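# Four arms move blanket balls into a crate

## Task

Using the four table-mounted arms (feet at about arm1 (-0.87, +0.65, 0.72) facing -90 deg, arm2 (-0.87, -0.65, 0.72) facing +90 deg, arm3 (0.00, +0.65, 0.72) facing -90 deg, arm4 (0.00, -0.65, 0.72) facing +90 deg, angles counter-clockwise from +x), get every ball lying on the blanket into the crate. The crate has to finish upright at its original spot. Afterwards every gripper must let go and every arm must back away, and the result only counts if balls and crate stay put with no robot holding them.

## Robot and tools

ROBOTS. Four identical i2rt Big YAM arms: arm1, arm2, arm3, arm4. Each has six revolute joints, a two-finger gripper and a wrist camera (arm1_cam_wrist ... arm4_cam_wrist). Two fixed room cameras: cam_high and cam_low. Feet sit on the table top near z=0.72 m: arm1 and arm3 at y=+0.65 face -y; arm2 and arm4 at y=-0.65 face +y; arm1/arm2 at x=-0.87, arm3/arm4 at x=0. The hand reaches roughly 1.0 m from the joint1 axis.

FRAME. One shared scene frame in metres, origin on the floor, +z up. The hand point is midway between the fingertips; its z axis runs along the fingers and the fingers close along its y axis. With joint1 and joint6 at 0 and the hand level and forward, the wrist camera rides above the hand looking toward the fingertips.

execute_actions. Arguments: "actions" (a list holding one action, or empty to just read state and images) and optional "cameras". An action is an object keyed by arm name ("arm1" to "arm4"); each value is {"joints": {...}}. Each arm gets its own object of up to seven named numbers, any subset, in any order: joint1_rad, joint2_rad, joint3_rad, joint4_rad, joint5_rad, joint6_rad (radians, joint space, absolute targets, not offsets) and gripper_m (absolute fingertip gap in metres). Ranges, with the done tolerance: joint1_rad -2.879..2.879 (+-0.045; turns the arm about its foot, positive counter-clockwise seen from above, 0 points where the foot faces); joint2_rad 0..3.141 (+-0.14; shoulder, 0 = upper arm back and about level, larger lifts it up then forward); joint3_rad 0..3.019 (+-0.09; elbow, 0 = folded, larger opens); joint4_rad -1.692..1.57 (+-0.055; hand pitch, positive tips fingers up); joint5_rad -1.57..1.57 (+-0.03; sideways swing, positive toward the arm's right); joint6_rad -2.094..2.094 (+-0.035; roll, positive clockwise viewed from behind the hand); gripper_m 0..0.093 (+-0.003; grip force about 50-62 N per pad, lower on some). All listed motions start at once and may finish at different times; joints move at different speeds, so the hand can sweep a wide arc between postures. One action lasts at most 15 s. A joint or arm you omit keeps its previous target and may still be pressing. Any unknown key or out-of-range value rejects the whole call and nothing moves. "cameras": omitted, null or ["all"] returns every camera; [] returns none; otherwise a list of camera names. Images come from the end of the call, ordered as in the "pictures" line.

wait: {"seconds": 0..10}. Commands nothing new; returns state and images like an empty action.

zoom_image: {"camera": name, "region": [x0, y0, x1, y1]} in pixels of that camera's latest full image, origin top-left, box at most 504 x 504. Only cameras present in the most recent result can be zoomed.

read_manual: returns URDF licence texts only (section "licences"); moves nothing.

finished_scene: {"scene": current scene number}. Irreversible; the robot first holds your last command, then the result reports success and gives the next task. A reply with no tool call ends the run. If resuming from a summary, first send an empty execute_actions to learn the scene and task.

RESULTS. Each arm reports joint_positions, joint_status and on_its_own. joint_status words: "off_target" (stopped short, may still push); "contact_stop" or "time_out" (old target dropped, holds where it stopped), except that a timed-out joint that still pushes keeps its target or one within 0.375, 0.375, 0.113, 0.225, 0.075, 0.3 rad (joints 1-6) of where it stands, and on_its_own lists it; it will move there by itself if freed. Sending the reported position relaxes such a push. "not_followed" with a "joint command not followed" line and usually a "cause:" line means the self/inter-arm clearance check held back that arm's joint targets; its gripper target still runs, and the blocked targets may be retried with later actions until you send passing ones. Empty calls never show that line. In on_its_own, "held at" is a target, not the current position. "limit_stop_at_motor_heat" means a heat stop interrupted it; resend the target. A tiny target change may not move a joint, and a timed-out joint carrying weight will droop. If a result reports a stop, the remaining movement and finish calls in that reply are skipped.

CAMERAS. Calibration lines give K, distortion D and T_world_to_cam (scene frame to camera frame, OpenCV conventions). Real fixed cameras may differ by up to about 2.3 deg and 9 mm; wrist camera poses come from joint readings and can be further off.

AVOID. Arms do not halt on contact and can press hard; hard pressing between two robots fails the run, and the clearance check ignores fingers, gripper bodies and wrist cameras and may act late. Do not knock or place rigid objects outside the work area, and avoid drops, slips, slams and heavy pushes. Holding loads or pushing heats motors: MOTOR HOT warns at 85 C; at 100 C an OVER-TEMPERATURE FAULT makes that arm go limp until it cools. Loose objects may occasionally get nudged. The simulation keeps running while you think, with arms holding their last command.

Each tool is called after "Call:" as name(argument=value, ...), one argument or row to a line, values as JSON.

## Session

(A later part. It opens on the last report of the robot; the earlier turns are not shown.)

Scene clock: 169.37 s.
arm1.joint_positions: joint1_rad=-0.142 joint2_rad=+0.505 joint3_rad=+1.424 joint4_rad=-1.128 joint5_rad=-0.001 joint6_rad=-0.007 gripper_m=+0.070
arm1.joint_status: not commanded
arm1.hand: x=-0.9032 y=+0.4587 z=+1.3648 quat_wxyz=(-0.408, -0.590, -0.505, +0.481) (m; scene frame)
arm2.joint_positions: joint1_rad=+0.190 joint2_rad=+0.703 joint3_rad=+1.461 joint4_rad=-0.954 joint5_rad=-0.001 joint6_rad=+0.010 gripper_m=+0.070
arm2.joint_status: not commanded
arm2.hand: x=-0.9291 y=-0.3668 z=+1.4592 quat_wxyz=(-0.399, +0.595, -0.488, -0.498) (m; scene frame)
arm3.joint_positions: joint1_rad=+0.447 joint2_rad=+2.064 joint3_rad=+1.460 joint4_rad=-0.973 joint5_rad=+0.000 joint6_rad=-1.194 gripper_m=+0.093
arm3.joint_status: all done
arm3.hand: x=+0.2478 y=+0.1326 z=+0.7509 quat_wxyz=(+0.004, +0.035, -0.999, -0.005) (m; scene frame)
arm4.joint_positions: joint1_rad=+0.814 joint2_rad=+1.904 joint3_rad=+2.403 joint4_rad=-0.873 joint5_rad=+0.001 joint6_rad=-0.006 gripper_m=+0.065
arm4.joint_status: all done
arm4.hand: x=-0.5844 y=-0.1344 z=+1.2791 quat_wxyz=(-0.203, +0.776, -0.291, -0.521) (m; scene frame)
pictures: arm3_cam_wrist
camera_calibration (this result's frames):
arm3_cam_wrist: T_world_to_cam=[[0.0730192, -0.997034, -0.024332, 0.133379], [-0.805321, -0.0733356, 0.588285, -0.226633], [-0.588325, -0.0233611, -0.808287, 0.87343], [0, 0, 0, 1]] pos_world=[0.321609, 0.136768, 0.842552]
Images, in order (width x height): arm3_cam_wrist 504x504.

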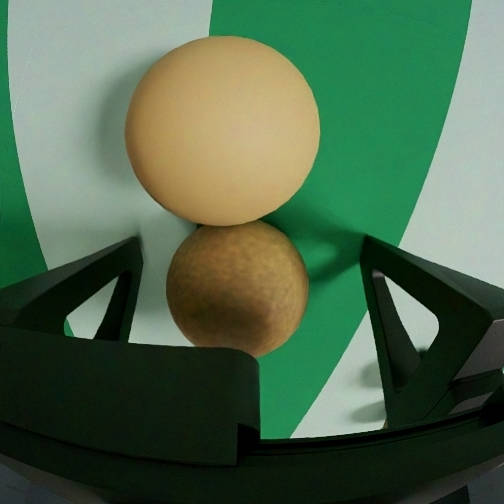

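Call:
execute_actions(
  actions=[],
)

Scene clock: 189.27 s.
arm1.joint_positions: joint1_rad=-0.142 joint2_rad=+0.505 joint3_rad=+1.424 joint4_rad=-1.128 joint5_rad=-0.001 joint6_rad=-0.007 gripper_m=+0.070
arm1.joint_status: not commanded
arm1.hand: x=-0.9032 y=+0.4587 z=+1.3648 quat_wxyz=(-0.408, -0.590, -0.505, +0.481) (m; scene frame)
arm2.joint_positions: joint1_rad=+0.190 joint2_rad=+0.703 joint3_rad=+1.461 joint4_rad=-0.954 joint5_rad=-0.001 joint6_rad=+0.010 gripper_m=+0.070
arm2.joint_status: not commanded
arm2.hand: x=-0.9291 y=-0.3668 z=+1.4592 quat_wxyz=(-0.399, +0.595, -0.488, -0.498) (m; scene frame)
arm3.joint_positions: joint1_rad=+0.447 joint2_rad=+2.064 joint3_rad=+1.460 joint4_rad=-0.973 joint5_rad=+0.000 joint6_rad=-1.194 gripper_m=+0.093
arm3.joint_status: all done
arm3.hand: x=+0.2478 y=+0.1326 z=+0.7509 quat_wxyz=(+0.004, +0.035, -0.999, -0.005) (m; scene frame)
arm4.joint_positions: joint1_rad=+0.814 joint2_rad=+1.904 joint3_rad=+2.403 joint4_rad=-0.873 joint5_rad=+0.001 joint6_rad=-0.006 gripper_m=+0.065
arm4.joint_status: all done
arm4.hand: x=-0.5844 y=-0.1344 z=+1.2791 quat_wxyz=(-0.203, +0.776, -0.291, -0.521) (m; scene frame)
pictures: arm1_cam_wrist, arm2_cam_wrist, arm3_cam_wrist, arm4_cam_wrist, cam_high, cam_low
camera_calibration (this result's frames):
arm1_cam_wrist: T_world_to_cam=[[-0.988501, 0.151213, 0.000485652, -0.958239], [0.111652, 0.732045, -0.672044, 0.686427], [-0.101977, -0.664262, -0.740511, 1.34781], [0, 0, 0, 1]] pos_world=[-0.886415, 0.537704, 1.45985]
arm2_cam_wrist: T_world_to_cam=[[0.980739, 0.194109, -0.0217224, 1.013], [0.12738, -0.71994, -0.682247, 0.855201], [-0.148069, 0.66634, -0.730799, 1.29875], [0, 0, 0, 1]] pos_world=[-0.910124, -0.446352, 1.55459]
arm3_cam_wrist: T_world_to_cam=[[0.0730192, -0.997034, -0.024332, 0.133379], [-0.805321, -0.0733356, 0.588285, -0.226633], [-0.588325, -0.0233611, -0.808287, 0.87343], [0, 0, 0, 1]] pos_world=[0.321609, 0.136768, 0.842552]
arm4_cam_wrist: T_world_to_cam=[[0.656288, 0.754474, 0.00736211, 0.477456], [0.633481, -0.545688, -0.548567, 1.00594], [-0.409863, 0.364682, -0.836074, 1.00626], [0, 0, 0, 1]] pos_world=[-0.538163, -0.178265, 1.38962]
Images, in order (width x height): arm1_cam_wrist 504x504, arm2_cam_wrist 504x504, arm3_cam_wrist 504x504, arm4_cam_wrist 504x504, cam_high 672x504, cam_low 672x504.

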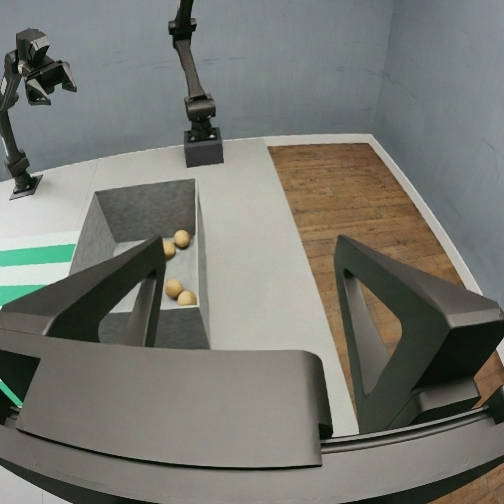

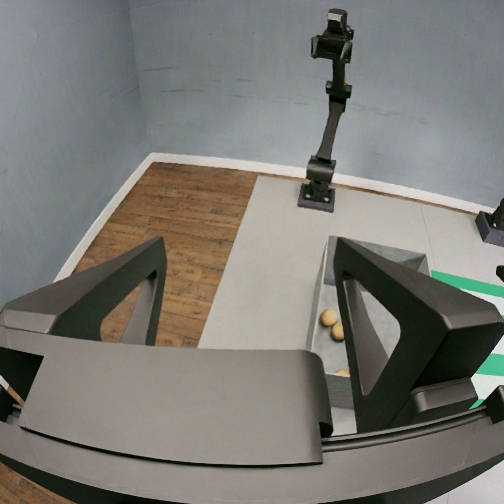

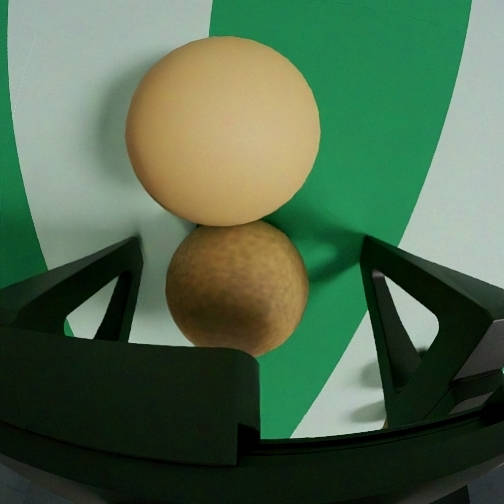

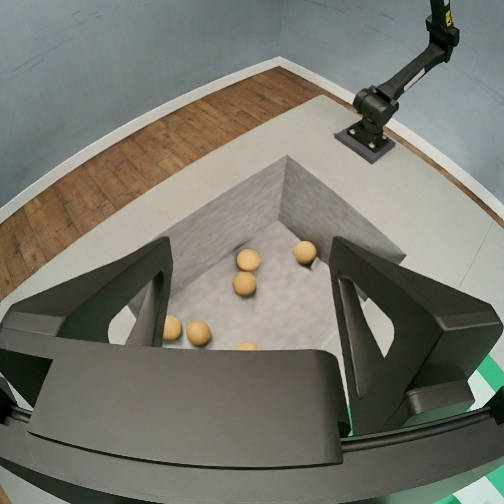

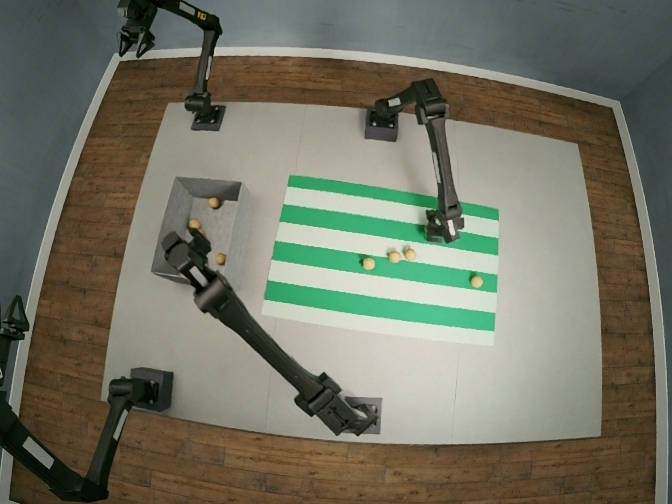

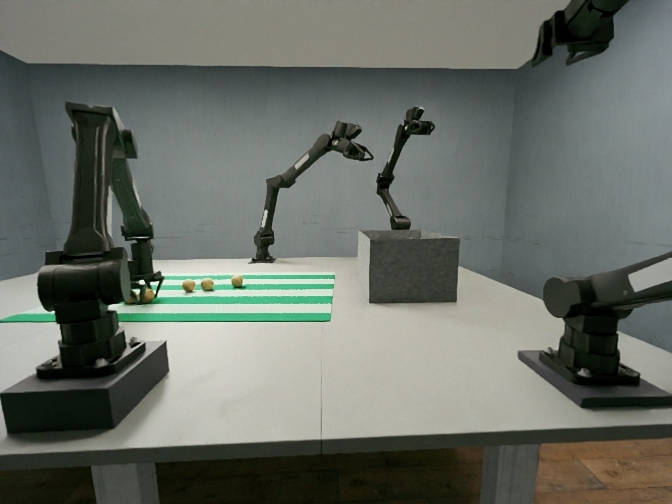

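Call:
execute_actions(
  actions=[
    {"arm3":{"joints":{"gripper_m":0.035}},"arm4":{"joints":{"joint1_rad":0.025,"joint2_rad":1.98,"joint3_rad":1.86,"joint4_rad":-1.42,"gripper_m":0.093}}},
  ],
  cameras=["arm4_cam_wrist","arm3_cam_wrist"],
)

Scene clock: 194.33 s.
arm1.joint_positions: joint1_rad=-0.142 joint2_rad=+0.505 joint3_rad=+1.424 joint4_rad=-1.128 joint5_rad=-0.001 joint6_rad=-0.007 gripper_m=+0.070
arm1.joint_status: not commanded
arm1.hand: x=-0.9032 y=+0.4587 z=+1.3648 quat_wxyz=(-0.408, -0.590, -0.505, +0.481) (m; scene frame)
arm2.joint_positions: joint1_rad=+0.190 joint2_rad=+0.703 joint3_rad=+1.461 joint4_rad=-0.954 joint5_rad=-0.001 joint6_rad=+0.010 gripper_m=+0.070
arm2.joint_status: not commanded
arm2.hand: x=-0.9291 y=-0.3668 z=+1.4592 quat_wxyz=(-0.399, +0.595, -0.488, -0.498) (m; scene frame)
arm3.joint_positions: joint1_rad=+0.447 joint2_rad=+2.064 joint3_rad=+1.460 joint4_rad=-0.972 joint5_rad=+0.000 joint6_rad=-1.194 gripper_m=+0.045
arm3.joint_status: gripper_m off_target (ended at +0.045, target +0.035)
arm3.hand: x=+0.2479 y=+0.1326 z=+0.7509 quat_wxyz=(+0.004, +0.035, -0.999, -0.005) (m; scene frame)
arm4.joint_positions: joint1_rad=+0.032 joint2_rad=+2.018 joint3_rad=+1.850 joint4_rad=-1.413 joint5_rad=+0.001 joint6_rad=-0.006 gripper_m=+0.093
arm4.joint_status: all done
arm4.hand: x=-0.0399 y=-0.0299 z=+0.8586 quat_wxyz=(+0.000, +0.731, -0.682, +0.008) (m; scene frame)
pictures: arm3_cam_wrist, arm4_cam_wrist
camera_calibration (this result's frames):
arm3_cam_wrist: T_world_to_cam=[[0.0734053, -0.997014, -0.0239803, 0.13293], [-0.805392, -0.073444, 0.588175, -0.22649], [-0.588179, -0.0238616, -0.808378, 0.87355], [0, 0, 0, 1]] pos_world=[0.321633, 0.136743, 0.842562]
arm4_cam_wrist: T_world_to_cam=[[0.997724, 0.0674123, 0.0013616, 0.0426185], [0.0541109, -0.81258, 0.580332, -0.512994], [0.0402279, -0.578938, -0.814379, 0.810899], [0, 0, 0, 1]] pos_world=[-0.0473838, 0.0497384, 0.958028]
Images, in order (width x height): arm3_cam_wrist 504x504, arm4_cam_wrist 504x504.

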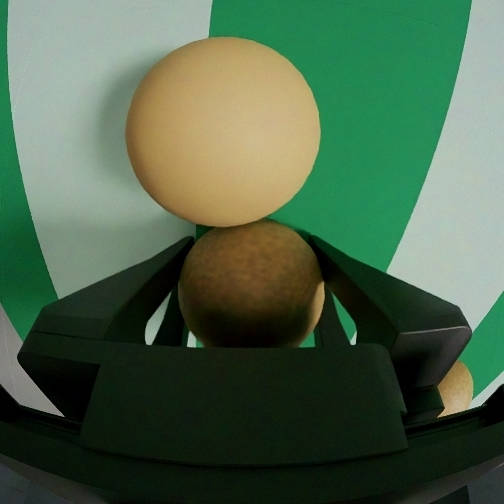

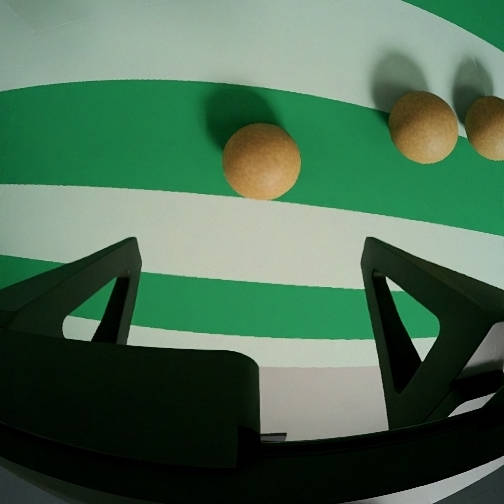

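Call:
execute_actions(
  actions=[
    {"arm3":{"joints":{"joint2_rad":1.35,"joint3_rad":1.6,"joint1_rad":0.35,"joint6_rad":0}},"arm4":{"joints":{"joint1_rad":0.012,"joint2_rad":2.09,"joint3_rad":1.69,"joint4_rad":-1.147}}},
  ],
  cameras=["arm4_cam_wrist","cam_high"],
)

Scene clock: 204.10 s.
arm1.joint_positions: joint1_rad=-0.142 joint2_rad=+0.505 joint3_rad=+1.424 joint4_rad=-1.128 joint5_rad=-0.001 joint6_rad=-0.007 gripper_m=+0.070
arm1.joint_status: not commanded
arm1.hand: x=-0.9032 y=+0.4587 z=+1.3648 quat_wxyz=(-0.408, -0.590, -0.505, +0.481) (m; scene frame)
arm2.joint_positions: joint1_rad=+0.190 joint2_rad=+0.703 joint3_rad=+1.461 joint4_rad=-0.954 joint5_rad=-0.001 joint6_rad=+0.010 gripper_m=+0.070
arm2.joint_status: not commanded
arm2.hand: x=-0.9291 y=-0.3668 z=+1.4592 quat_wxyz=(-0.399, +0.595, -0.488, -0.498) (m; scene frame)
arm3.joint_positions: joint1_rad=+0.339 joint2_rad=+1.344 joint3_rad=+1.595 joint4_rad=-0.968 joint5_rad=+0.000 joint6_rad=-0.008 gripper_m=+0.045
arm3.joint_status: all done
arm3.hand: x=+0.1891 y=+0.1221 z=+1.2305 quat_wxyz=(-0.334, -0.522, -0.747, +0.241) (m; scene frame)
arm4.joint_positions: joint1_rad=+0.018 joint2_rad=+2.103 joint3_rad=+1.684 joint4_rad=-1.156 joint5_rad=+0.001 joint6_rad=-0.006 gripper_m=+0.093
arm4.joint_status: all done
arm4.hand: x=-0.0302 y=-0.0301 z=+0.7471 quat_wxyz=(-0.002, +0.726, -0.687, +0.006) (m; scene frame)
pictures: arm4_cam_wrist, cam_high
camera_calibration (this result's frames):
arm4_cam_wrist: T_world_to_cam=[[0.998553, 0.0537653, 0.0014265, 0.0326267], [0.0431724, -0.817071, 0.574919, -0.445375], [0.0320763, -0.574025, -0.818209, 0.722389], [0, 0, 0, 1]] pos_world=[-0.0365231, 0.049013, 0.847073]
Images, in order (width x height): arm4_cam_wrist 504x504, cam_high 672x504.

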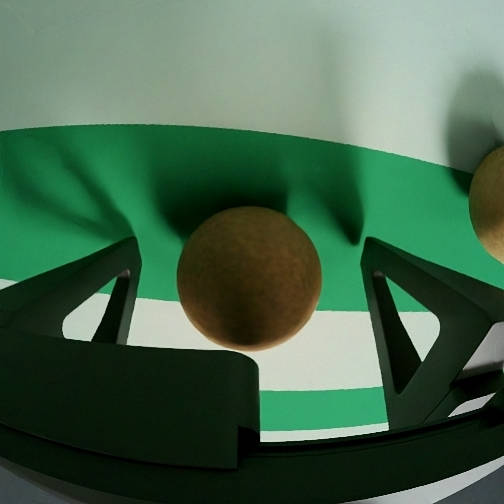

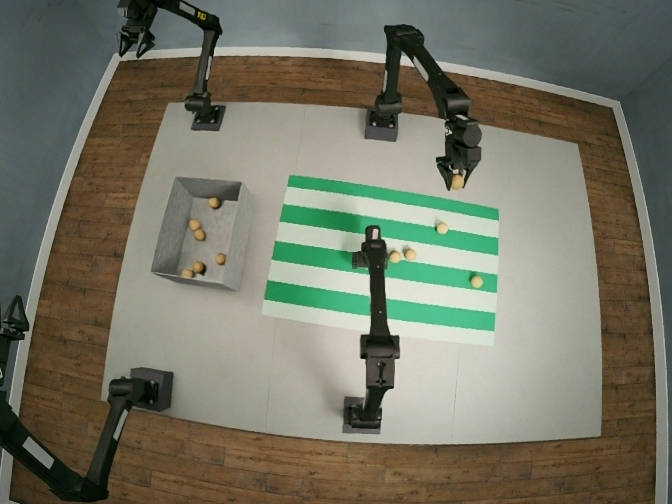

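Call:
execute_actions(
  actions=[
    {"arm3":{"joints":{"joint2_rad":1.75,"joint3_rad":2.36,"joint1_rad":-0.86,"joint4_rad":-0.97}},"arm4":{"joints":{"gripper_m":0.035}}},
  ],
  cameras=[],
)

Call:
execute_actions(
  actions=[
    {"arm3":{"joints":{"joint2_rad":2.29}},"arm4":{"joints":{"joint1_rad":0.82,"joint2_rad":1.75,"joint3_rad":2.41,"joint4_rad":-0.87}}},
  ],
  cameras=["cam_high"],
)

Scene clock: 215.93 s.
arm1.joint_positions: joint1_rad=-0.142 joint2_rad=+0.505 joint3_rad=+1.424 joint4_rad=-1.128 joint5_rad=-0.001 joint6_rad=-0.007 gripper_m=+0.070
arm1.joint_status: not commanded
arm1.hand: x=-0.9032 y=+0.4587 z=+1.3648 quat_wxyz=(-0.408, -0.590, -0.505, +0.481) (m; scene frame)
arm2.joint_positions: joint1_rad=+0.190 joint2_rad=+0.703 joint3_rad=+1.461 joint4_rad=-0.954 joint5_rad=-0.001 joint6_rad=+0.010 gripper_m=+0.070
arm2.joint_status: not commanded
arm2.hand: x=-0.9291 y=-0.3668 z=+1.4592 quat_wxyz=(-0.399, +0.595, -0.488, -0.498) (m; scene frame)
arm3.joint_positions: joint1_rad=-0.870 joint2_rad=+1.753 joint3_rad=+2.317 joint4_rad=-0.970 joint5_rad=+0.003 joint6_rad=-0.005 gripper_m=+0.045
arm3.joint_status: all done
arm3.hand: x=-0.5355 y=+0.1925 z=+1.3853 quat_wxyz=(-0.184, -0.782, -0.290, +0.520) (m; scene frame)
arm4.joint_positions: joint1_rad=+0.018 joint2_rad=+2.103 joint3_rad=+1.684 joint4_rad=-1.156 joint5_rad=+0.001 joint6_rad=-0.006 gripper_m=+0.046
arm4.joint_status: gripper_m off_target (ended at +0.046, target +0.035)
arm4.hand: x=-0.0302 y=-0.0301 z=+0.7471 quat_wxyz=(-0.002, +0.726, -0.687, +0.006) (m; scene frame)
pictures: none
No camera images: the call's "cameras" was empty. Leave "cameras" out to get every camera's image.

Scene clock: 217.93 s.
arm1.joint_positions: joint1_rad=-0.142 joint2_rad=+0.505 joint3_rad=+1.424 joint4_rad=-1.128 joint5_rad=-0.001 joint6_rad=-0.007 gripper_m=+0.070
arm1.joint_status: not commanded
arm1.hand: x=-0.9032 y=+0.4587 z=+1.3648 quat_wxyz=(-0.408, -0.590, -0.505, +0.481) (m; scene frame)
arm2.joint_positions: joint1_rad=+0.190 joint2_rad=+0.703 joint3_rad=+1.461 joint4_rad=-0.954 joint5_rad=-0.001 joint6_rad=+0.010 gripper_m=+0.070
arm2.joint_status: not commanded
arm2.hand: x=-0.9291 y=-0.3668 z=+1.4592 quat_wxyz=(-0.399, +0.595, -0.488, -0.498) (m; scene frame)
arm3.joint_positions: joint1_rad=-0.870 joint2_rad=+2.307 joint3_rad=+2.316 joint4_rad=-0.974 joint5_rad=+0.002 joint6_rad=-0.005 gripper_m=+0.045
arm3.joint_status: all done
arm3.hand: x=-0.6471 y=+0.1022 z=+0.9544 quat_wxyz=(-0.098, -0.895, -0.331, +0.283) (m; scene frame)
arm4.joint_positions: joint1_rad=+0.812 joint2_rad=+1.753 joint3_rad=+2.397 joint4_rad=-0.869 joint5_rad=+0.000 joint6_rad=-0.006 gripper_m=+0.046
arm4.joint_status: all done
arm4.hand: x=-0.5313 y=-0.1813 z=+1.3860 quat_wxyz=(-0.224, +0.735, -0.275, -0.578) (m; scene frame)
pictures: cam_high
Images, in order (width x height): cam_high 672x504.

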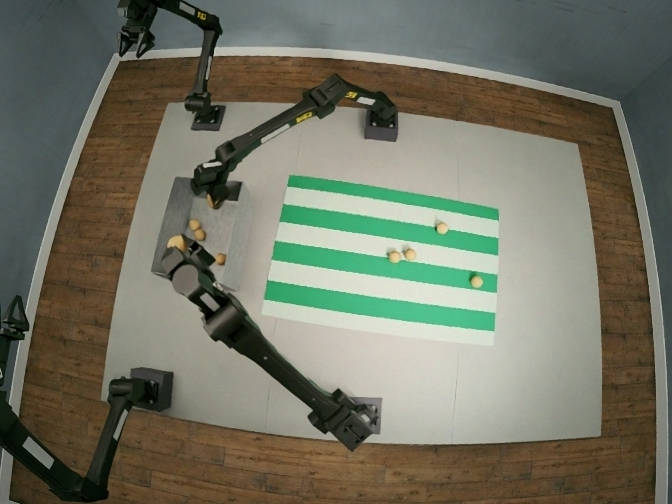

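Call:
execute_actions(
  actions=[
    {"arm3":{"joints":{"joint2_rad":1.8,"gripper_m":0.065}},"arm4":{"joints":{"joint2_rad":2.25}}},
  ],
  cameras=[],
)

Call:
execute_actions(
  actions=[
    {"arm3":{"joints":{"joint1_rad":0.54,"joint2_rad":1.935,"joint3_rad":1.635,"joint4_rad":-1.255,"gripper_m":0.093}},"arm4":{"joints":{"joint2_rad":1.85,"gripper_m":0.065}}},
  ],
  cameras=["arm3_cam_wrist","arm4_cam_wrist"],
)

Scene clock: 226.57 s.
arm1.joint_positions: joint1_rad=-0.142 joint2_rad=+0.505 joint3_rad=+1.424 joint4_rad=-1.128 joint5_rad=-0.001 joint6_rad=-0.007 gripper_m=+0.070
arm1.joint_status: not commanded
arm1.hand: x=-0.9032 y=+0.4587 z=+1.3648 quat_wxyz=(-0.408, -0.590, -0.505, +0.481) (m; scene frame)
arm2.joint_positions: joint1_rad=+0.190 joint2_rad=+0.703 joint3_rad=+1.461 joint4_rad=-0.954 joint5_rad=-0.001 joint6_rad=+0.010 gripper_m=+0.070
arm2.joint_status: not commanded
arm2.hand: x=-0.9291 y=-0.3668 z=+1.4592 quat_wxyz=(-0.399, +0.595, -0.488, -0.498) (m; scene frame)
arm3.joint_positions: joint1_rad=-0.870 joint2_rad=+1.801 joint3_rad=+2.349 joint4_rad=-0.971 joint5_rad=+0.002 joint6_rad=-0.005 gripper_m=+0.065
arm3.joint_status: all done
arm3.hand: x=-0.5497 y=+0.1806 z=+1.3698 quat_wxyz=(-0.182, -0.786, -0.292, +0.513) (m; scene frame)
arm4.joint_positions: joint1_rad=+0.812 joint2_rad=+2.277 joint3_rad=+2.370 joint4_rad=-0.880 joint5_rad=+0.000 joint6_rad=-0.006 gripper_m=+0.046
arm4.joint_status: all done
arm4.hand: x=-0.6542 y=-0.0686 z=+0.9549 quat_wxyz=(-0.138, +0.867, -0.326, -0.351) (m; scene frame)
pictures: none
No camera images: the call's "cameras" was empty. Leave "cameras" out to get every camera's image.

Scene clock: 228.67 s.
arm1.joint_positions: joint1_rad=-0.142 joint2_rad=+0.505 joint3_rad=+1.424 joint4_rad=-1.128 joint5_rad=-0.001 joint6_rad=-0.007 gripper_m=+0.070
arm1.joint_status: not commanded
arm1.hand: x=-0.9032 y=+0.4587 z=+1.3648 quat_wxyz=(-0.408, -0.590, -0.505, +0.481) (m; scene frame)
arm2.joint_positions: joint1_rad=+0.190 joint2_rad=+0.703 joint3_rad=+1.461 joint4_rad=-0.954 joint5_rad=-0.001 joint6_rad=+0.010 gripper_m=+0.070
arm2.joint_status: not commanded
arm2.hand: x=-0.9291 y=-0.3668 z=+1.4592 quat_wxyz=(-0.399, +0.595, -0.488, -0.498) (m; scene frame)
arm3.joint_positions: joint1_rad=+0.543 joint2_rad=+1.963 joint3_rad=+1.640 joint4_rad=-1.247 joint5_rad=-0.003 joint6_rad=-0.005 gripper_m=+0.093
arm3.joint_status: all done
arm3.hand: x=+0.3067 y=+0.1434 z=+0.8687 quat_wxyz=(+0.003, -0.489, -0.872, -0.001) (m; scene frame)
arm4.joint_positions: joint1_rad=+0.812 joint2_rad=+1.858 joint3_rad=+2.406 joint4_rad=-0.872 joint5_rad=+0.000 joint6_rad=-0.006 gripper_m=+0.065
arm4.joint_status: all done
arm4.hand: x=-0.5689 y=-0.1473 z=+1.3151 quat_wxyz=(-0.210, +0.763, -0.286, -0.541) (m; scene frame)
pictures: arm3_cam_wrist, arm4_cam_wrist
camera_calibration (this result's frames):
arm3_cam_wrist: T_world_to_cam=[[-0.851897, -0.523549, -0.0129505, 0.348566], [-0.430497, 0.685976, 0.586608, -0.470115], [-0.298234, 0.505304, -0.809768, 0.840089], [0, 0, 0, 1]] pos_world=[0.345103, 0.0804786, 0.960564]
arm4_cam_wrist: T_world_to_cam=[[0.656614, 0.754197, 0.00666537, 0.477777], [0.611716, -0.527357, -0.58966, 1.05319], [-0.441205, 0.391256, -0.807624, 0.996177], [0, 0, 0, 1]] pos_world=[-0.518451, -0.194691, 1.42238]
Images, in order (width x height): arm3_cam_wrist 504x504, arm4_cam_wrist 504x504.

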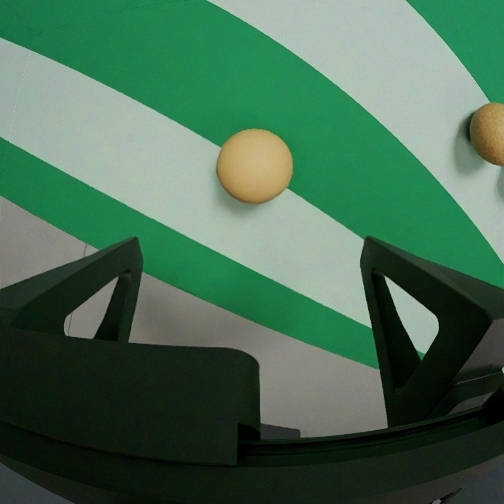

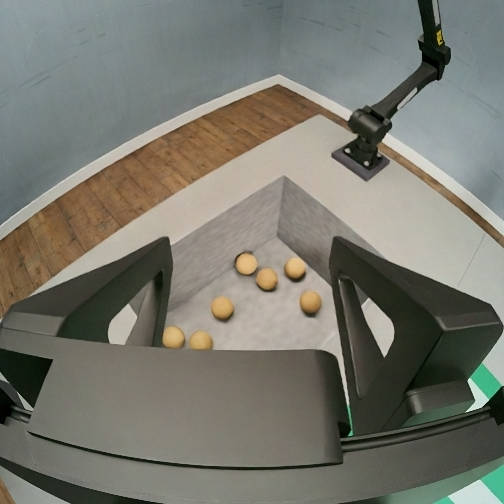

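Call:
execute_actions(
  actions=[
    {"arm3":{"joints":{"joint2_rad":2.10,"joint3_rad":1.525,"joint4_rad":-0.99}},"arm4":{"joints":{"joint1_rad":-0.148,"joint2_rad":2.11,"joint3_rad":2.085,"joint4_rad":-1.51,"joint6_rad":-1.4,"gripper_m":0.093}}},
  ],
  cameras=["arm3_cam_wrist","arm4_cam_wrist"],
)

Scene clock: 236.97 s.
arm1.joint_positions: joint1_rad=-0.142 joint2_rad=+0.505 joint3_rad=+1.424 joint4_rad=-1.128 joint5_rad=-0.001 joint6_rad=-0.007 gripper_m=+0.070
arm1.joint_status: not commanded
arm1.hand: x=-0.9032 y=+0.4587 z=+1.3648 quat_wxyz=(-0.408, -0.590, -0.505, +0.481) (m; scene frame)
arm2.joint_positions: joint1_rad=+0.190 joint2_rad=+0.703 joint3_rad=+1.461 joint4_rad=-0.954 joint5_rad=-0.001 joint6_rad=+0.010 gripper_m=+0.070
arm2.joint_status: not commanded
arm2.hand: x=-0.9291 y=-0.3668 z=+1.4592 quat_wxyz=(-0.399, +0.595, -0.488, -0.498) (m; scene frame)
arm3.joint_positions: joint1_rad=+0.543 joint2_rad=+2.099 joint3_rad=+1.517 joint4_rad=-0.998 joint5_rad=-0.003 joint6_rad=-0.004 gripper_m=+0.093
arm3.joint_status: all done
arm3.hand: x=+0.3042 y=+0.1467 z=+0.7494 quat_wxyz=(+0.007, -0.489, -0.872, -0.003) (m; scene frame)
arm4.joint_positions: joint1_rad=-0.144 joint2_rad=+2.123 joint3_rad=+2.050 joint4_rad=-1.503 joint5_rad=+0.001 joint6_rad=-1.390 gripper_m=+0.093
arm4.joint_status: all done
arm4.hand: x=+0.0731 y=+0.0041 z=+0.8704 quat_wxyz=(+0.003, +0.989, -0.146, +0.006) (m; scene frame)
pictures: arm3_cam_wrist, arm4_cam_wrist
camera_calibration (this result's frames):
arm3_cam_wrist: T_world_to_cam=[[-0.852176, -0.523083, -0.0133914, 0.346982], [-0.427603, 0.681418, 0.593991, -0.409256], [-0.301582, 0.511911, -0.80436, 0.737022], [0, 0, 0, 1]] pos_world=[0.342964, 0.0830849, 0.840572]
arm4_cam_wrist: T_world_to_cam=[[0.29024, 0.956863, -0.0131791, -0.0117468], [0.7815, -0.229055, 0.580337, -0.55398], [0.552285, -0.178737, -0.81427, 0.796506], [0, 0, 0, 1]] pos_world=[-0.00355318, 0.0267129, 0.969911]
Images, in order (width x height): arm3_cam_wrist 504x504, arm4_cam_wrist 504x504.

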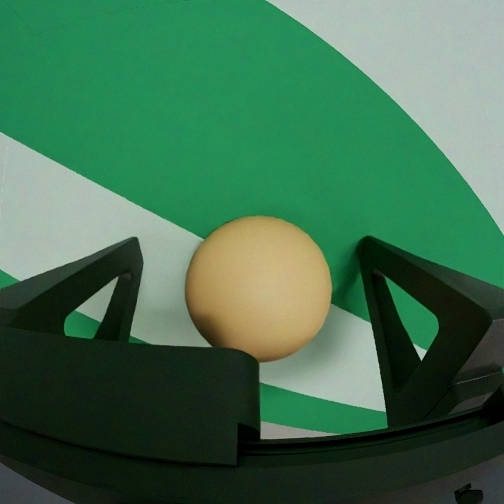

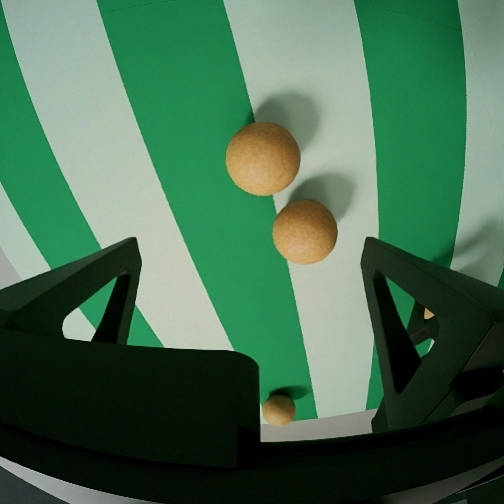

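Call:
execute_actions(
  actions=[
    {"arm3":{"joints":{"gripper_m":0.035}},"arm4":{"joints":{"joint2_rad":2.205,"joint3_rad":1.894,"joint4_rad":-1.233,"joint6_rad":-1.85}}},
  ],
  cameras=["arm4_cam_wrist"],
)

Scene clock: 243.30 s.
arm1.joint_positions: joint1_rad=-0.142 joint2_rad=+0.505 joint3_rad=+1.424 joint4_rad=-1.128 joint5_rad=-0.001 joint6_rad=-0.007 gripper_m=+0.070
arm1.joint_status: not commanded
arm1.hand: x=-0.9032 y=+0.4587 z=+1.3648 quat_wxyz=(-0.408, -0.590, -0.505, +0.481) (m; scene frame)
arm2.joint_positions: joint1_rad=+0.190 joint2_rad=+0.703 joint3_rad=+1.461 joint4_rad=-0.954 joint5_rad=-0.001 joint6_rad=+0.010 gripper_m=+0.070
arm2.joint_status: not commanded
arm2.hand: x=-0.9291 y=-0.3668 z=+1.4592 quat_wxyz=(-0.399, +0.595, -0.488, -0.498) (m; scene frame)
arm3.joint_positions: joint1_rad=+0.543 joint2_rad=+2.099 joint3_rad=+1.517 joint4_rad=-0.998 joint5_rad=-0.003 joint6_rad=-0.004 gripper_m=+0.045
arm3.joint_status: gripper_m off_target (ended at +0.045, target +0.035)
arm3.hand: x=+0.3041 y=+0.1467 z=+0.7494 quat_wxyz=(+0.007, -0.489, -0.872, -0.003) (m; scene frame)
arm4.joint_positions: joint1_rad=-0.145 joint2_rad=+2.221 joint3_rad=+1.887 joint4_rad=-1.241 joint5_rad=+0.002 joint6_rad=-1.840 gripper_m=+0.093
arm4.joint_status: all done
arm4.hand: x=+0.0760 y=+0.0106 z=+0.7467 quat_wxyz=(+0.004, +0.997, +0.078, +0.006) (m; scene frame)
pictures: arm4_cam_wrist
camera_calibration (this result's frames):
arm4_cam_wrist: T_world_to_cam=[[-0.153846, 0.987932, -0.0179195, 0.0165546], [0.803603, 0.135652, 0.579501, -0.487858], [0.574939, 0.0747536, -0.814775, 0.691321], [0, 0, 0, 1]] pos_world=[-0.0028767, -0.00185458, 0.846282]
Images, in order (width x height): arm4_cam_wrist 504x504.

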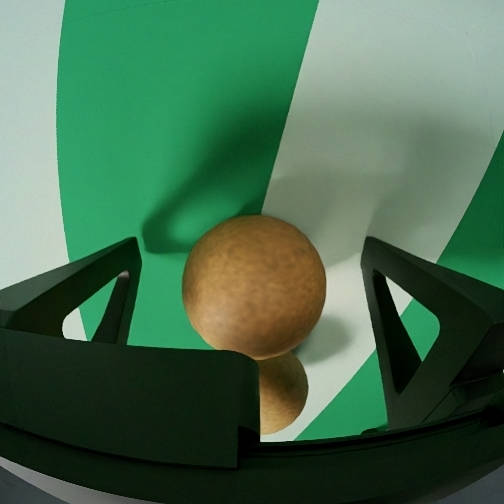

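Call:
execute_actions(
  actions=[
    {"arm3":{"joints":{"joint2_rad":1.15,"joint3_rad":1.75,"joint1_rad":0.45}},"arm4":{"joints":{"gripper_m":0.035}}},
  ],
  cameras=[],
)

Call:
execute_actions(
  actions=[
    {"arm3":{"joints":{"joint2_rad":1.35,"joint3_rad":2.36,"joint1_rad":-0.86,"joint4_rad":-0.97}},"arm4":{"joints":{"joint1_rad":0.82,"joint2_rad":1.75,"joint3_rad":2.41,"joint4_rad":-0.87,"joint6_rad":0}}},
  ],
  cameras=["cam_high"],
)

Scene clock: 255.80 s.
arm1.joint_positions: joint1_rad=-0.142 joint2_rad=+0.505 joint3_rad=+1.424 joint4_rad=-1.128 joint5_rad=-0.001 joint6_rad=-0.007 gripper_m=+0.070
arm1.joint_status: not commanded
arm1.hand: x=-0.9032 y=+0.4587 z=+1.3648 quat_wxyz=(-0.408, -0.590, -0.505, +0.481) (m; scene frame)
arm2.joint_positions: joint1_rad=+0.190 joint2_rad=+0.703 joint3_rad=+1.461 joint4_rad=-0.954 joint5_rad=-0.001 joint6_rad=+0.010 gripper_m=+0.070
arm2.joint_status: not commanded
arm2.hand: x=-0.9291 y=-0.3668 z=+1.4592 quat_wxyz=(-0.399, +0.595, -0.488, -0.498) (m; scene frame)
arm3.joint_positions: joint1_rad=+0.440 joint2_rad=+1.153 joint3_rad=+1.742 joint4_rad=-0.990 joint5_rad=-0.001 joint6_rad=-0.004 gripper_m=+0.045
arm3.joint_status: all done
arm3.hand: x=+0.2065 y=+0.2184 z=+1.4029 quat_wxyz=(-0.462, -0.445, -0.707, +0.297) (m; scene frame)
arm4.joint_positions: joint1_rad=-0.145 joint2_rad=+2.221 joint3_rad=+1.887 joint4_rad=-1.241 joint5_rad=+0.002 joint6_rad=-1.841 gripper_m=+0.045
arm4.joint_status: gripper_m off_target (ended at +0.045, target +0.035)
arm4.hand: x=+0.0760 y=+0.0106 z=+0.7467 quat_wxyz=(+0.004, +0.997, +0.078, +0.006) (m; scene frame)
pictures: none
No camera images: the call's "cameras" was empty. Leave "cameras" out to get every camera's image.

Scene clock: 258.10 s.
arm1.joint_positions: joint1_rad=-0.142 joint2_rad=+0.505 joint3_rad=+1.424 joint4_rad=-1.128 joint5_rad=-0.001 joint6_rad=-0.007 gripper_m=+0.070
arm1.joint_status: not commanded
arm1.hand: x=-0.9032 y=+0.4587 z=+1.3648 quat_wxyz=(-0.408, -0.590, -0.505, +0.481) (m; scene frame)
arm2.joint_positions: joint1_rad=+0.190 joint2_rad=+0.703 joint3_rad=+1.461 joint4_rad=-0.954 joint5_rad=-0.001 joint6_rad=+0.010 gripper_m=+0.070
arm2.joint_status: not commanded
arm2.hand: x=-0.9291 y=-0.3668 z=+1.4592 quat_wxyz=(-0.399, +0.595, -0.488, -0.498) (m; scene frame)
arm3.joint_positions: joint1_rad=-0.855 joint2_rad=+1.348 joint3_rad=+2.328 joint4_rad=-0.981 joint5_rad=+0.002 joint6_rad=-0.004 gripper_m=+0.045
arm3.joint_status: all done
arm3.hand: x=-0.3436 y=+0.3431 z=+1.6187 quat_wxyz=(-0.244, -0.660, -0.251, +0.664) (m; scene frame)
arm4.joint_positions: joint1_rad=+0.819 joint2_rad=+1.763 joint3_rad=+2.403 joint4_rad=-0.871 joint5_rad=-0.001 joint6_rad=-0.010 gripper_m=+0.045
arm4.joint_status: all done
arm4.hand: x=-0.5376 y=-0.1820 z=+1.3818 quat_wxyz=(-0.222, +0.738, -0.272, -0.576) (m; scene frame)
pictures: cam_high
Images, in order (width x height): cam_high 672x504.

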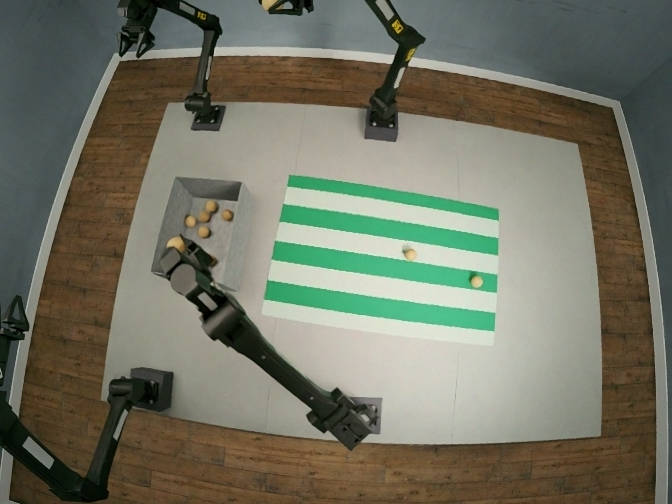

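Call:
execute_actions(
  actions=[
    {"arm3":{"joints":{"joint2_rad":2.27,"joint1_rad":-0.89}},"arm4":{"joints":{"joint2_rad":2.25}}},
  ],
  cameras=["cam_high"],
)

Scene clock: 263.27 s.
arm1.joint_positions: joint1_rad=-0.142 joint2_rad=+0.505 joint3_rad=+1.424 joint4_rad=-1.128 joint5_rad=-0.001 joint6_rad=-0.007 gripper_m=+0.070
arm1.joint_status: not commanded
arm1.hand: x=-0.9032 y=+0.4587 z=+1.3648 quat_wxyz=(-0.408, -0.590, -0.505, +0.481) (m; scene frame)
arm2.joint_positions: joint1_rad=+0.190 joint2_rad=+0.703 joint3_rad=+1.461 joint4_rad=-0.954 joint5_rad=-0.001 joint6_rad=+0.010 gripper_m=+0.070
arm2.joint_status: not commanded
arm2.hand: x=-0.9291 y=-0.3668 z=+1.4592 quat_wxyz=(-0.399, +0.595, -0.488, -0.498) (m; scene frame)
arm3.joint_positions: joint1_rad=-0.880 joint2_rad=+2.285 joint3_rad=+2.313 joint4_rad=-0.975 joint5_rad=+0.003 joint6_rad=-0.006 gripper_m=+0.045
arm3.joint_status: all done
arm3.hand: x=-0.6516 y=+0.1103 z=+0.9712 quat_wxyz=(-0.099, -0.894, -0.326, +0.292) (m; scene frame)
arm4.joint_positions: joint1_rad=+0.819 joint2_rad=+2.275 joint3_rad=+2.369 joint4_rad=-0.880 joint5_rad=-0.001 joint6_rad=-0.010 gripper_m=+0.045
arm4.joint_status: all done
arm4.hand: x=-0.6579 y=-0.0730 z=+0.9560 quat_wxyz=(-0.137, +0.868, -0.321, -0.352) (m; scene frame)
pictures: cam_high
Images, in order (width x height): cam_high 672x504.

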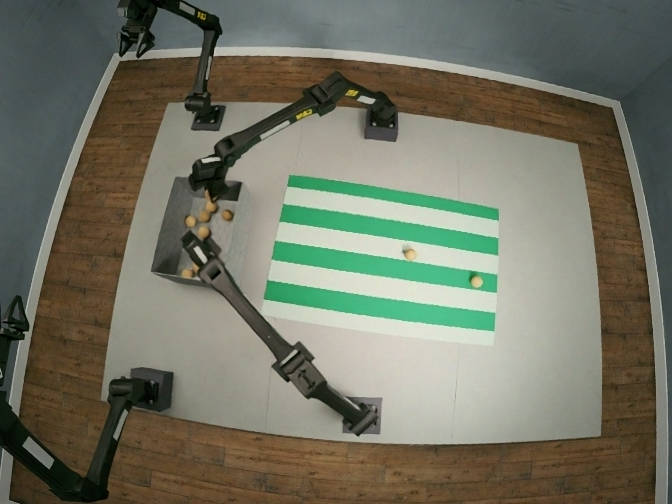

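Call:
execute_actions(
  actions=[
    {"arm3":{"joints":{"joint2_rad":1.75,"gripper_m":0.065}},"arm4":{"joints":{"joint2_rad":1.85,"gripper_m":0.065}}},
  ],
  cameras=[],
)

Call:
execute_actions(
  actions=[
    {"arm3":{"joints":{"joint3_rad":1.9,"joint4_rad":-1.36,"gripper_m":0.093}},"arm4":{"joints":{"joint1_rad":-0.69,"joint2_rad":2.05,"joint3_rad":1.95,"joint4_rad":-1.2,"gripper_m":0.093}}},
  ],
  cameras=["arm4_cam_wrist","cam_high"],
)

Scene clock: 272.43 s.
arm1.joint_positions: joint1_rad=-0.142 joint2_rad=+0.505 joint3_rad=+1.424 joint4_rad=-1.128 joint5_rad=-0.001 joint6_rad=-0.007 gripper_m=+0.070
arm1.joint_status: not commanded
arm1.hand: x=-0.9032 y=+0.4587 z=+1.3648 quat_wxyz=(-0.408, -0.590, -0.505, +0.481) (m; scene frame)
arm2.joint_positions: joint1_rad=+0.190 joint2_rad=+0.703 joint3_rad=+1.461 joint4_rad=-0.954 joint5_rad=-0.001 joint6_rad=+0.010 gripper_m=+0.070
arm2.joint_status: not commanded
arm2.hand: x=-0.9291 y=-0.3668 z=+1.4592 quat_wxyz=(-0.399, +0.595, -0.488, -0.498) (m; scene frame)
arm3.joint_positions: joint1_rad=-0.880 joint2_rad=+1.755 joint3_rad=+2.348 joint4_rad=-0.970 joint5_rad=+0.003 joint6_rad=-0.006 gripper_m=+0.065
arm3.joint_status: all done
arm3.hand: x=-0.5383 y=+0.1999 z=+1.4005 quat_wxyz=(-0.185, -0.776, -0.284, +0.532) (m; scene frame)
arm4.joint_positions: joint1_rad=+0.819 joint2_rad=+1.859 joint3_rad=+2.406 joint4_rad=-0.872 joint5_rad=-0.001 joint6_rad=-0.009 gripper_m=+0.065
arm4.joint_status: all done
arm4.hand: x=-0.5724 y=-0.1509 z=+1.3146 quat_wxyz=(-0.209, +0.764, -0.282, -0.541) (m; scene frame)
pictures: none
No camera images: the call's "cameras" was empty. Leave "cameras" out to get every camera's image.

Scene clock: 274.43 s.
arm1.joint_positions: joint1_rad=-0.142 joint2_rad=+0.505 joint3_rad=+1.424 joint4_rad=-1.128 joint5_rad=-0.001 joint6_rad=-0.007 gripper_m=+0.070
arm1.joint_status: not commanded
arm1.hand: x=-0.9032 y=+0.4587 z=+1.3648 quat_wxyz=(-0.408, -0.590, -0.505, +0.481) (m; scene frame)
arm2.joint_positions: joint1_rad=+0.190 joint2_rad=+0.703 joint3_rad=+1.461 joint4_rad=-0.954 joint5_rad=-0.001 joint6_rad=+0.010 gripper_m=+0.070
arm2.joint_status: not commanded
arm2.hand: x=-0.9291 y=-0.3668 z=+1.4592 quat_wxyz=(-0.399, +0.595, -0.488, -0.498) (m; scene frame)
arm3.joint_positions: joint1_rad=-0.880 joint2_rad=+1.749 joint3_rad=+1.892 joint4_rad=-1.355 joint5_rad=+0.003 joint6_rad=-0.006 gripper_m=+0.093
arm3.joint_status: all done
arm3.hand: x=-0.4761 y=+0.2542 z=+1.1027 quat_wxyz=(-0.056, -0.924, -0.337, +0.171) (m; scene frame)
arm4.joint_positions: joint1_rad=-0.692 joint2_rad=+2.083 joint3_rad=+1.927 joint4_rad=-1.194 joint5_rad=+0.002 joint6_rad=-0.006 gripper_m=+0.093
arm4.joint_status: all done
arm4.hand: x=+0.4278 y=-0.0993 z=+0.8588 quat_wxyz=(-0.104, +0.440, -0.891, -0.044) (m; scene frame)
pictures: arm4_cam_wrist, cam_high
camera_calibration (this result's frames):
arm4_cam_wrist: T_world_to_cam=[[0.793341, -0.608769, 0.00331571, -0.400767], [-0.566179, -0.735814, 0.371508, -0.142571], [-0.223723, -0.29661, -0.928424, 0.990979], [0, 0, 0, 1]] pos_world=[0.458928, -0.0549463, 0.974343]
Images, in order (width x height): arm4_cam_wrist 504x504, cam_high 672x504.

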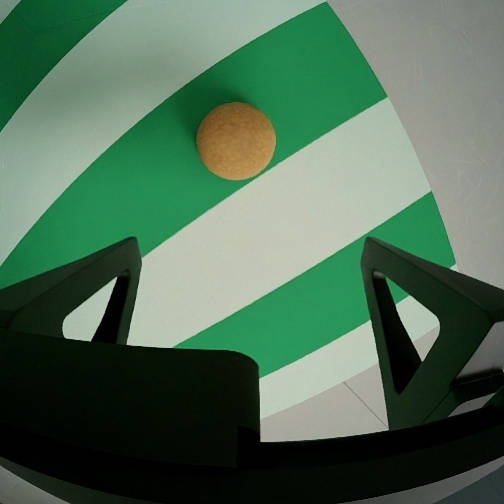

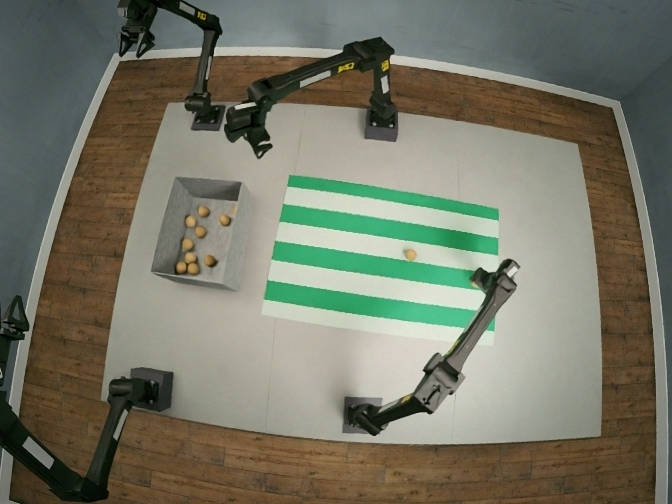

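Call:
execute_actions(
  actions=[
    {"arm3":{"joints":{"joint1_rad":0.24,"joint2_rad":2.06}},"arm4":{"joints":{"joint1_rad":-0.665,"joint2_rad":2.235,"joint3_rad":1.935,"joint4_rad":-0.971}}},
  ],
  cameras=["arm4_cam_wrist","arm3_cam_wrist"],
)

Scene clock: 283.33 s.
arm1.joint_positions: joint1_rad=-0.142 joint2_rad=+0.505 joint3_rad=+1.424 joint4_rad=-1.128 joint5_rad=-0.001 joint6_rad=-0.007 gripper_m=+0.070
arm1.joint_status: not commanded
arm1.hand: x=-0.9032 y=+0.4587 z=+1.3648 quat_wxyz=(-0.408, -0.590, -0.505, +0.481) (m; scene frame)
arm2.joint_positions: joint1_rad=+0.190 joint2_rad=+0.703 joint3_rad=+1.461 joint4_rad=-0.954 joint5_rad=-0.001 joint6_rad=+0.010 gripper_m=+0.070
arm2.joint_status: not commanded
arm2.hand: x=-0.9291 y=-0.3668 z=+1.4592 quat_wxyz=(-0.399, +0.595, -0.488, -0.498) (m; scene frame)
arm3.joint_positions: joint1_rad=+0.246 joint2_rad=+2.091 joint3_rad=+1.885 joint4_rad=-1.354 joint5_rad=-0.003 joint6_rad=-0.005 gripper_m=+0.093
arm3.joint_status: all done
arm3.hand: x=+0.1588 y=+0.0237 z=+0.8837 quat_wxyz=(-0.001, -0.613, -0.790, +0.003) (m; scene frame)
arm4.joint_positions: joint1_rad=-0.668 joint2_rad=+2.256 joint3_rad=+1.927 joint4_rad=-0.982 joint5_rad=+0.001 joint6_rad=-0.006 gripper_m=+0.093
arm4.joint_status: all done
arm4.hand: x=+0.4398 y=-0.0565 z=+0.7506 quat_wxyz=(-0.121, +0.449, -0.884, -0.054) (m; scene frame)
pictures: arm3_cam_wrist, arm4_cam_wrist
camera_calibration (this result's frames):
arm3_cam_wrist: T_world_to_cam=[[-0.96764, -0.252093, -0.0110254, 0.170334], [-0.212049, 0.788699, 0.577052, -0.489172], [-0.136775, 0.560717, -0.816633, 0.847623], [0, 0, 0, 1]] pos_world=[0.177027, -0.0465272, 0.976353]
arm4_cam_wrist: T_world_to_cam=[[0.808003, -0.589171, 0.00295801, -0.38892], [-0.555861, -0.760638, 0.335333, -0.0428266], [-0.195319, -0.272595, -0.942095, 0.905018], [0, 0, 0, 1]] pos_world=[0.46721, -0.0150126, 0.868125]
Images, in order (width x height): arm3_cam_wrist 504x504, arm4_cam_wrist 504x504.

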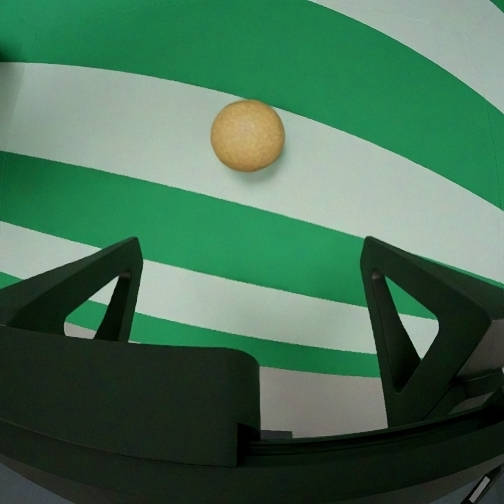

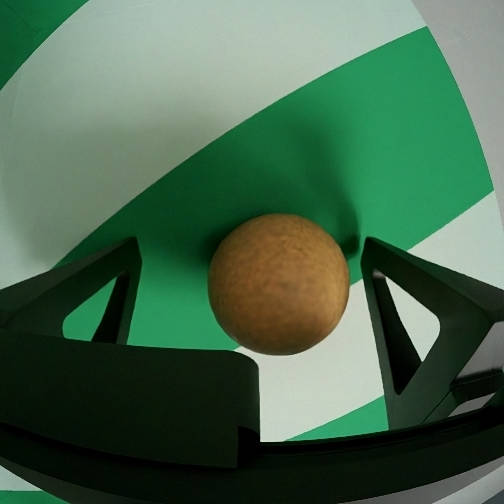

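Call:
execute_actions(
  actions=[
    {"arm3":{"joints":{"joint2_rad":2.243,"joint3_rad":1.793,"joint4_rad":-1.104}},"arm4":{"joints":{"joint1_rad":-0.685,"gripper_m":0.035}}},
  ],
  cameras=["arm4_cam_wrist","arm3_cam_wrist"],
)

Scene clock: 289.00 s.
arm1.joint_positions: joint1_rad=-0.142 joint2_rad=+0.505 joint3_rad=+1.424 joint4_rad=-1.128 joint5_rad=-0.001 joint6_rad=-0.007 gripper_m=+0.070
arm1.joint_status: not commanded
arm1.hand: x=-0.9032 y=+0.4587 z=+1.3648 quat_wxyz=(-0.408, -0.590, -0.505, +0.481) (m; scene frame)
arm2.joint_positions: joint1_rad=+0.190 joint2_rad=+0.703 joint3_rad=+1.461 joint4_rad=-0.954 joint5_rad=-0.001 joint6_rad=+0.010 gripper_m=+0.070
arm2.joint_status: not commanded
arm2.hand: x=-0.9291 y=-0.3668 z=+1.4592 quat_wxyz=(-0.399, +0.595, -0.488, -0.498) (m; scene frame)
arm3.joint_positions: joint1_rad=+0.246 joint2_rad=+2.241 joint3_rad=+1.784 joint4_rad=-1.112 joint5_rad=-0.003 joint6_rad=-0.004 gripper_m=+0.093
arm3.joint_status: all done
arm3.hand: x=+0.1596 y=+0.0167 z=+0.7527 quat_wxyz=(+0.003, -0.613, -0.790, +0.000) (m; scene frame)
arm4.joint_positions: joint1_rad=-0.678 joint2_rad=+2.256 joint3_rad=+1.927 joint4_rad=-0.982 joint5_rad=+0.001 joint6_rad=-0.006 gripper_m=+0.045
arm4.joint_status: gripper_m off_target (ended at +0.045, target +0.035); the others done
arm4.hand: x=+0.4456 y=-0.0608 z=+0.7507 quat_wxyz=(-0.121, +0.445, -0.886, -0.054) (m; scene frame)
pictures: arm3_cam_wrist, arm4_cam_wrist
camera_calibration (this result's frames):
arm3_cam_wrist: T_world_to_cam=[[-0.967868, -0.251195, -0.0114732, 0.168244], [-0.210264, 0.783448, 0.584806, -0.41392], [-0.137912, 0.568428, -0.811092, 0.740585], [0, 0, 0, 1]] pos_world=[0.177941, -0.0544228, 0.844676]
arm4_cam_wrist: T_world_to_cam=[[0.802181, -0.597076, 0.00254178, -0.393755], [-0.56321, -0.755254, 0.33524, -0.0392593], [-0.198244, -0.270354, -0.942129, 0.906499], [0, 0, 0, 1]] pos_world=[0.473459, -0.0196762, 0.868202]
Images, in order (width x height): arm3_cam_wrist 504x504, arm4_cam_wrist 504x504.

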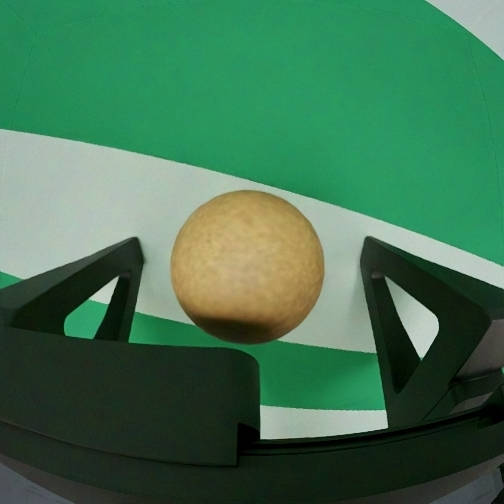

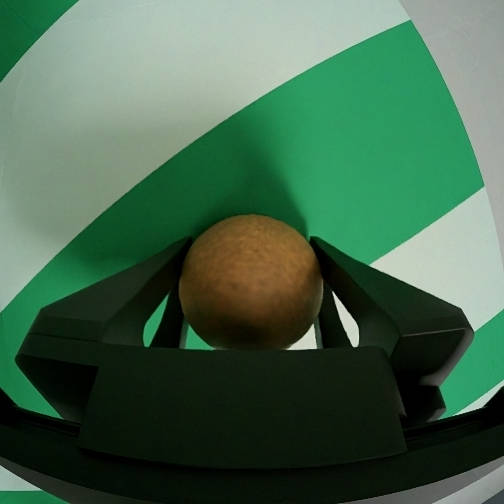

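Call:
execute_actions(
  actions=[
    {"arm3":{"joints":{"joint4_rad":-1.08,"gripper_m":0.035}},"arm4":{"joints":{"joint2_rad":1.3,"joint3_rad":2.1}}},
  ],
  cameras=["arm3_cam_wrist"],
)

Scene clock: 293.27 s.
arm1.joint_positions: joint1_rad=-0.142 joint2_rad=+0.505 joint3_rad=+1.424 joint4_rad=-1.128 joint5_rad=-0.001 joint6_rad=-0.007 gripper_m=+0.070
arm1.joint_status: not commanded
arm1.hand: x=-0.9032 y=+0.4587 z=+1.3648 quat_wxyz=(-0.408, -0.590, -0.505, +0.481) (m; scene frame)
arm2.joint_positions: joint1_rad=+0.190 joint2_rad=+0.703 joint3_rad=+1.461 joint4_rad=-0.954 joint5_rad=-0.001 joint6_rad=+0.010 gripper_m=+0.070
arm2.joint_status: not commanded
arm2.hand: x=-0.9291 y=-0.3668 z=+1.4592 quat_wxyz=(-0.399, +0.595, -0.488, -0.498) (m; scene frame)
arm3.joint_positions: joint1_rad=+0.246 joint2_rad=+2.241 joint3_rad=+1.784 joint4_rad=-1.090 joint5_rad=-0.002 joint6_rad=-0.004 gripper_m=+0.046
arm3.joint_status: gripper_m off_target (ended at +0.046, target +0.035); the others done
arm3.hand: x=+0.1608 y=+0.0113 z=+0.7527 quat_wxyz=(-0.006, -0.613, -0.790, +0.007) (m; scene frame)
arm4.joint_positions: joint1_rad=-0.678 joint2_rad=+1.320 joint3_rad=+2.089 joint4_rad=-0.972 joint5_rad=+0.001 joint6_rad=-0.006 gripper_m=+0.045
arm4.joint_status: all done
arm4.hand: x=+0.2992 y=-0.2430 z=+1.4603 quat_wxyz=(-0.570, +0.349, -0.690, -0.277) (m; scene frame)
pictures: arm3_cam_wrist
camera_calibration (this result's frames):
arm3_cam_wrist: T_world_to_cam=[[-0.967784, -0.25156, -0.0105513, 0.167372], [-0.213107, 0.796091, 0.566414, -0.395296], [-0.134088, 0.550415, -0.824053, 0.753197], [0, 0, 0, 1]] pos_world=[0.178734, -0.0577757, 0.846341]
Images, in order (width x height): arm3_cam_wrist 504x504.

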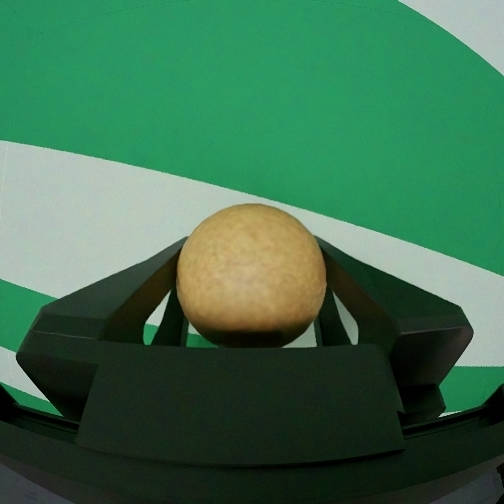

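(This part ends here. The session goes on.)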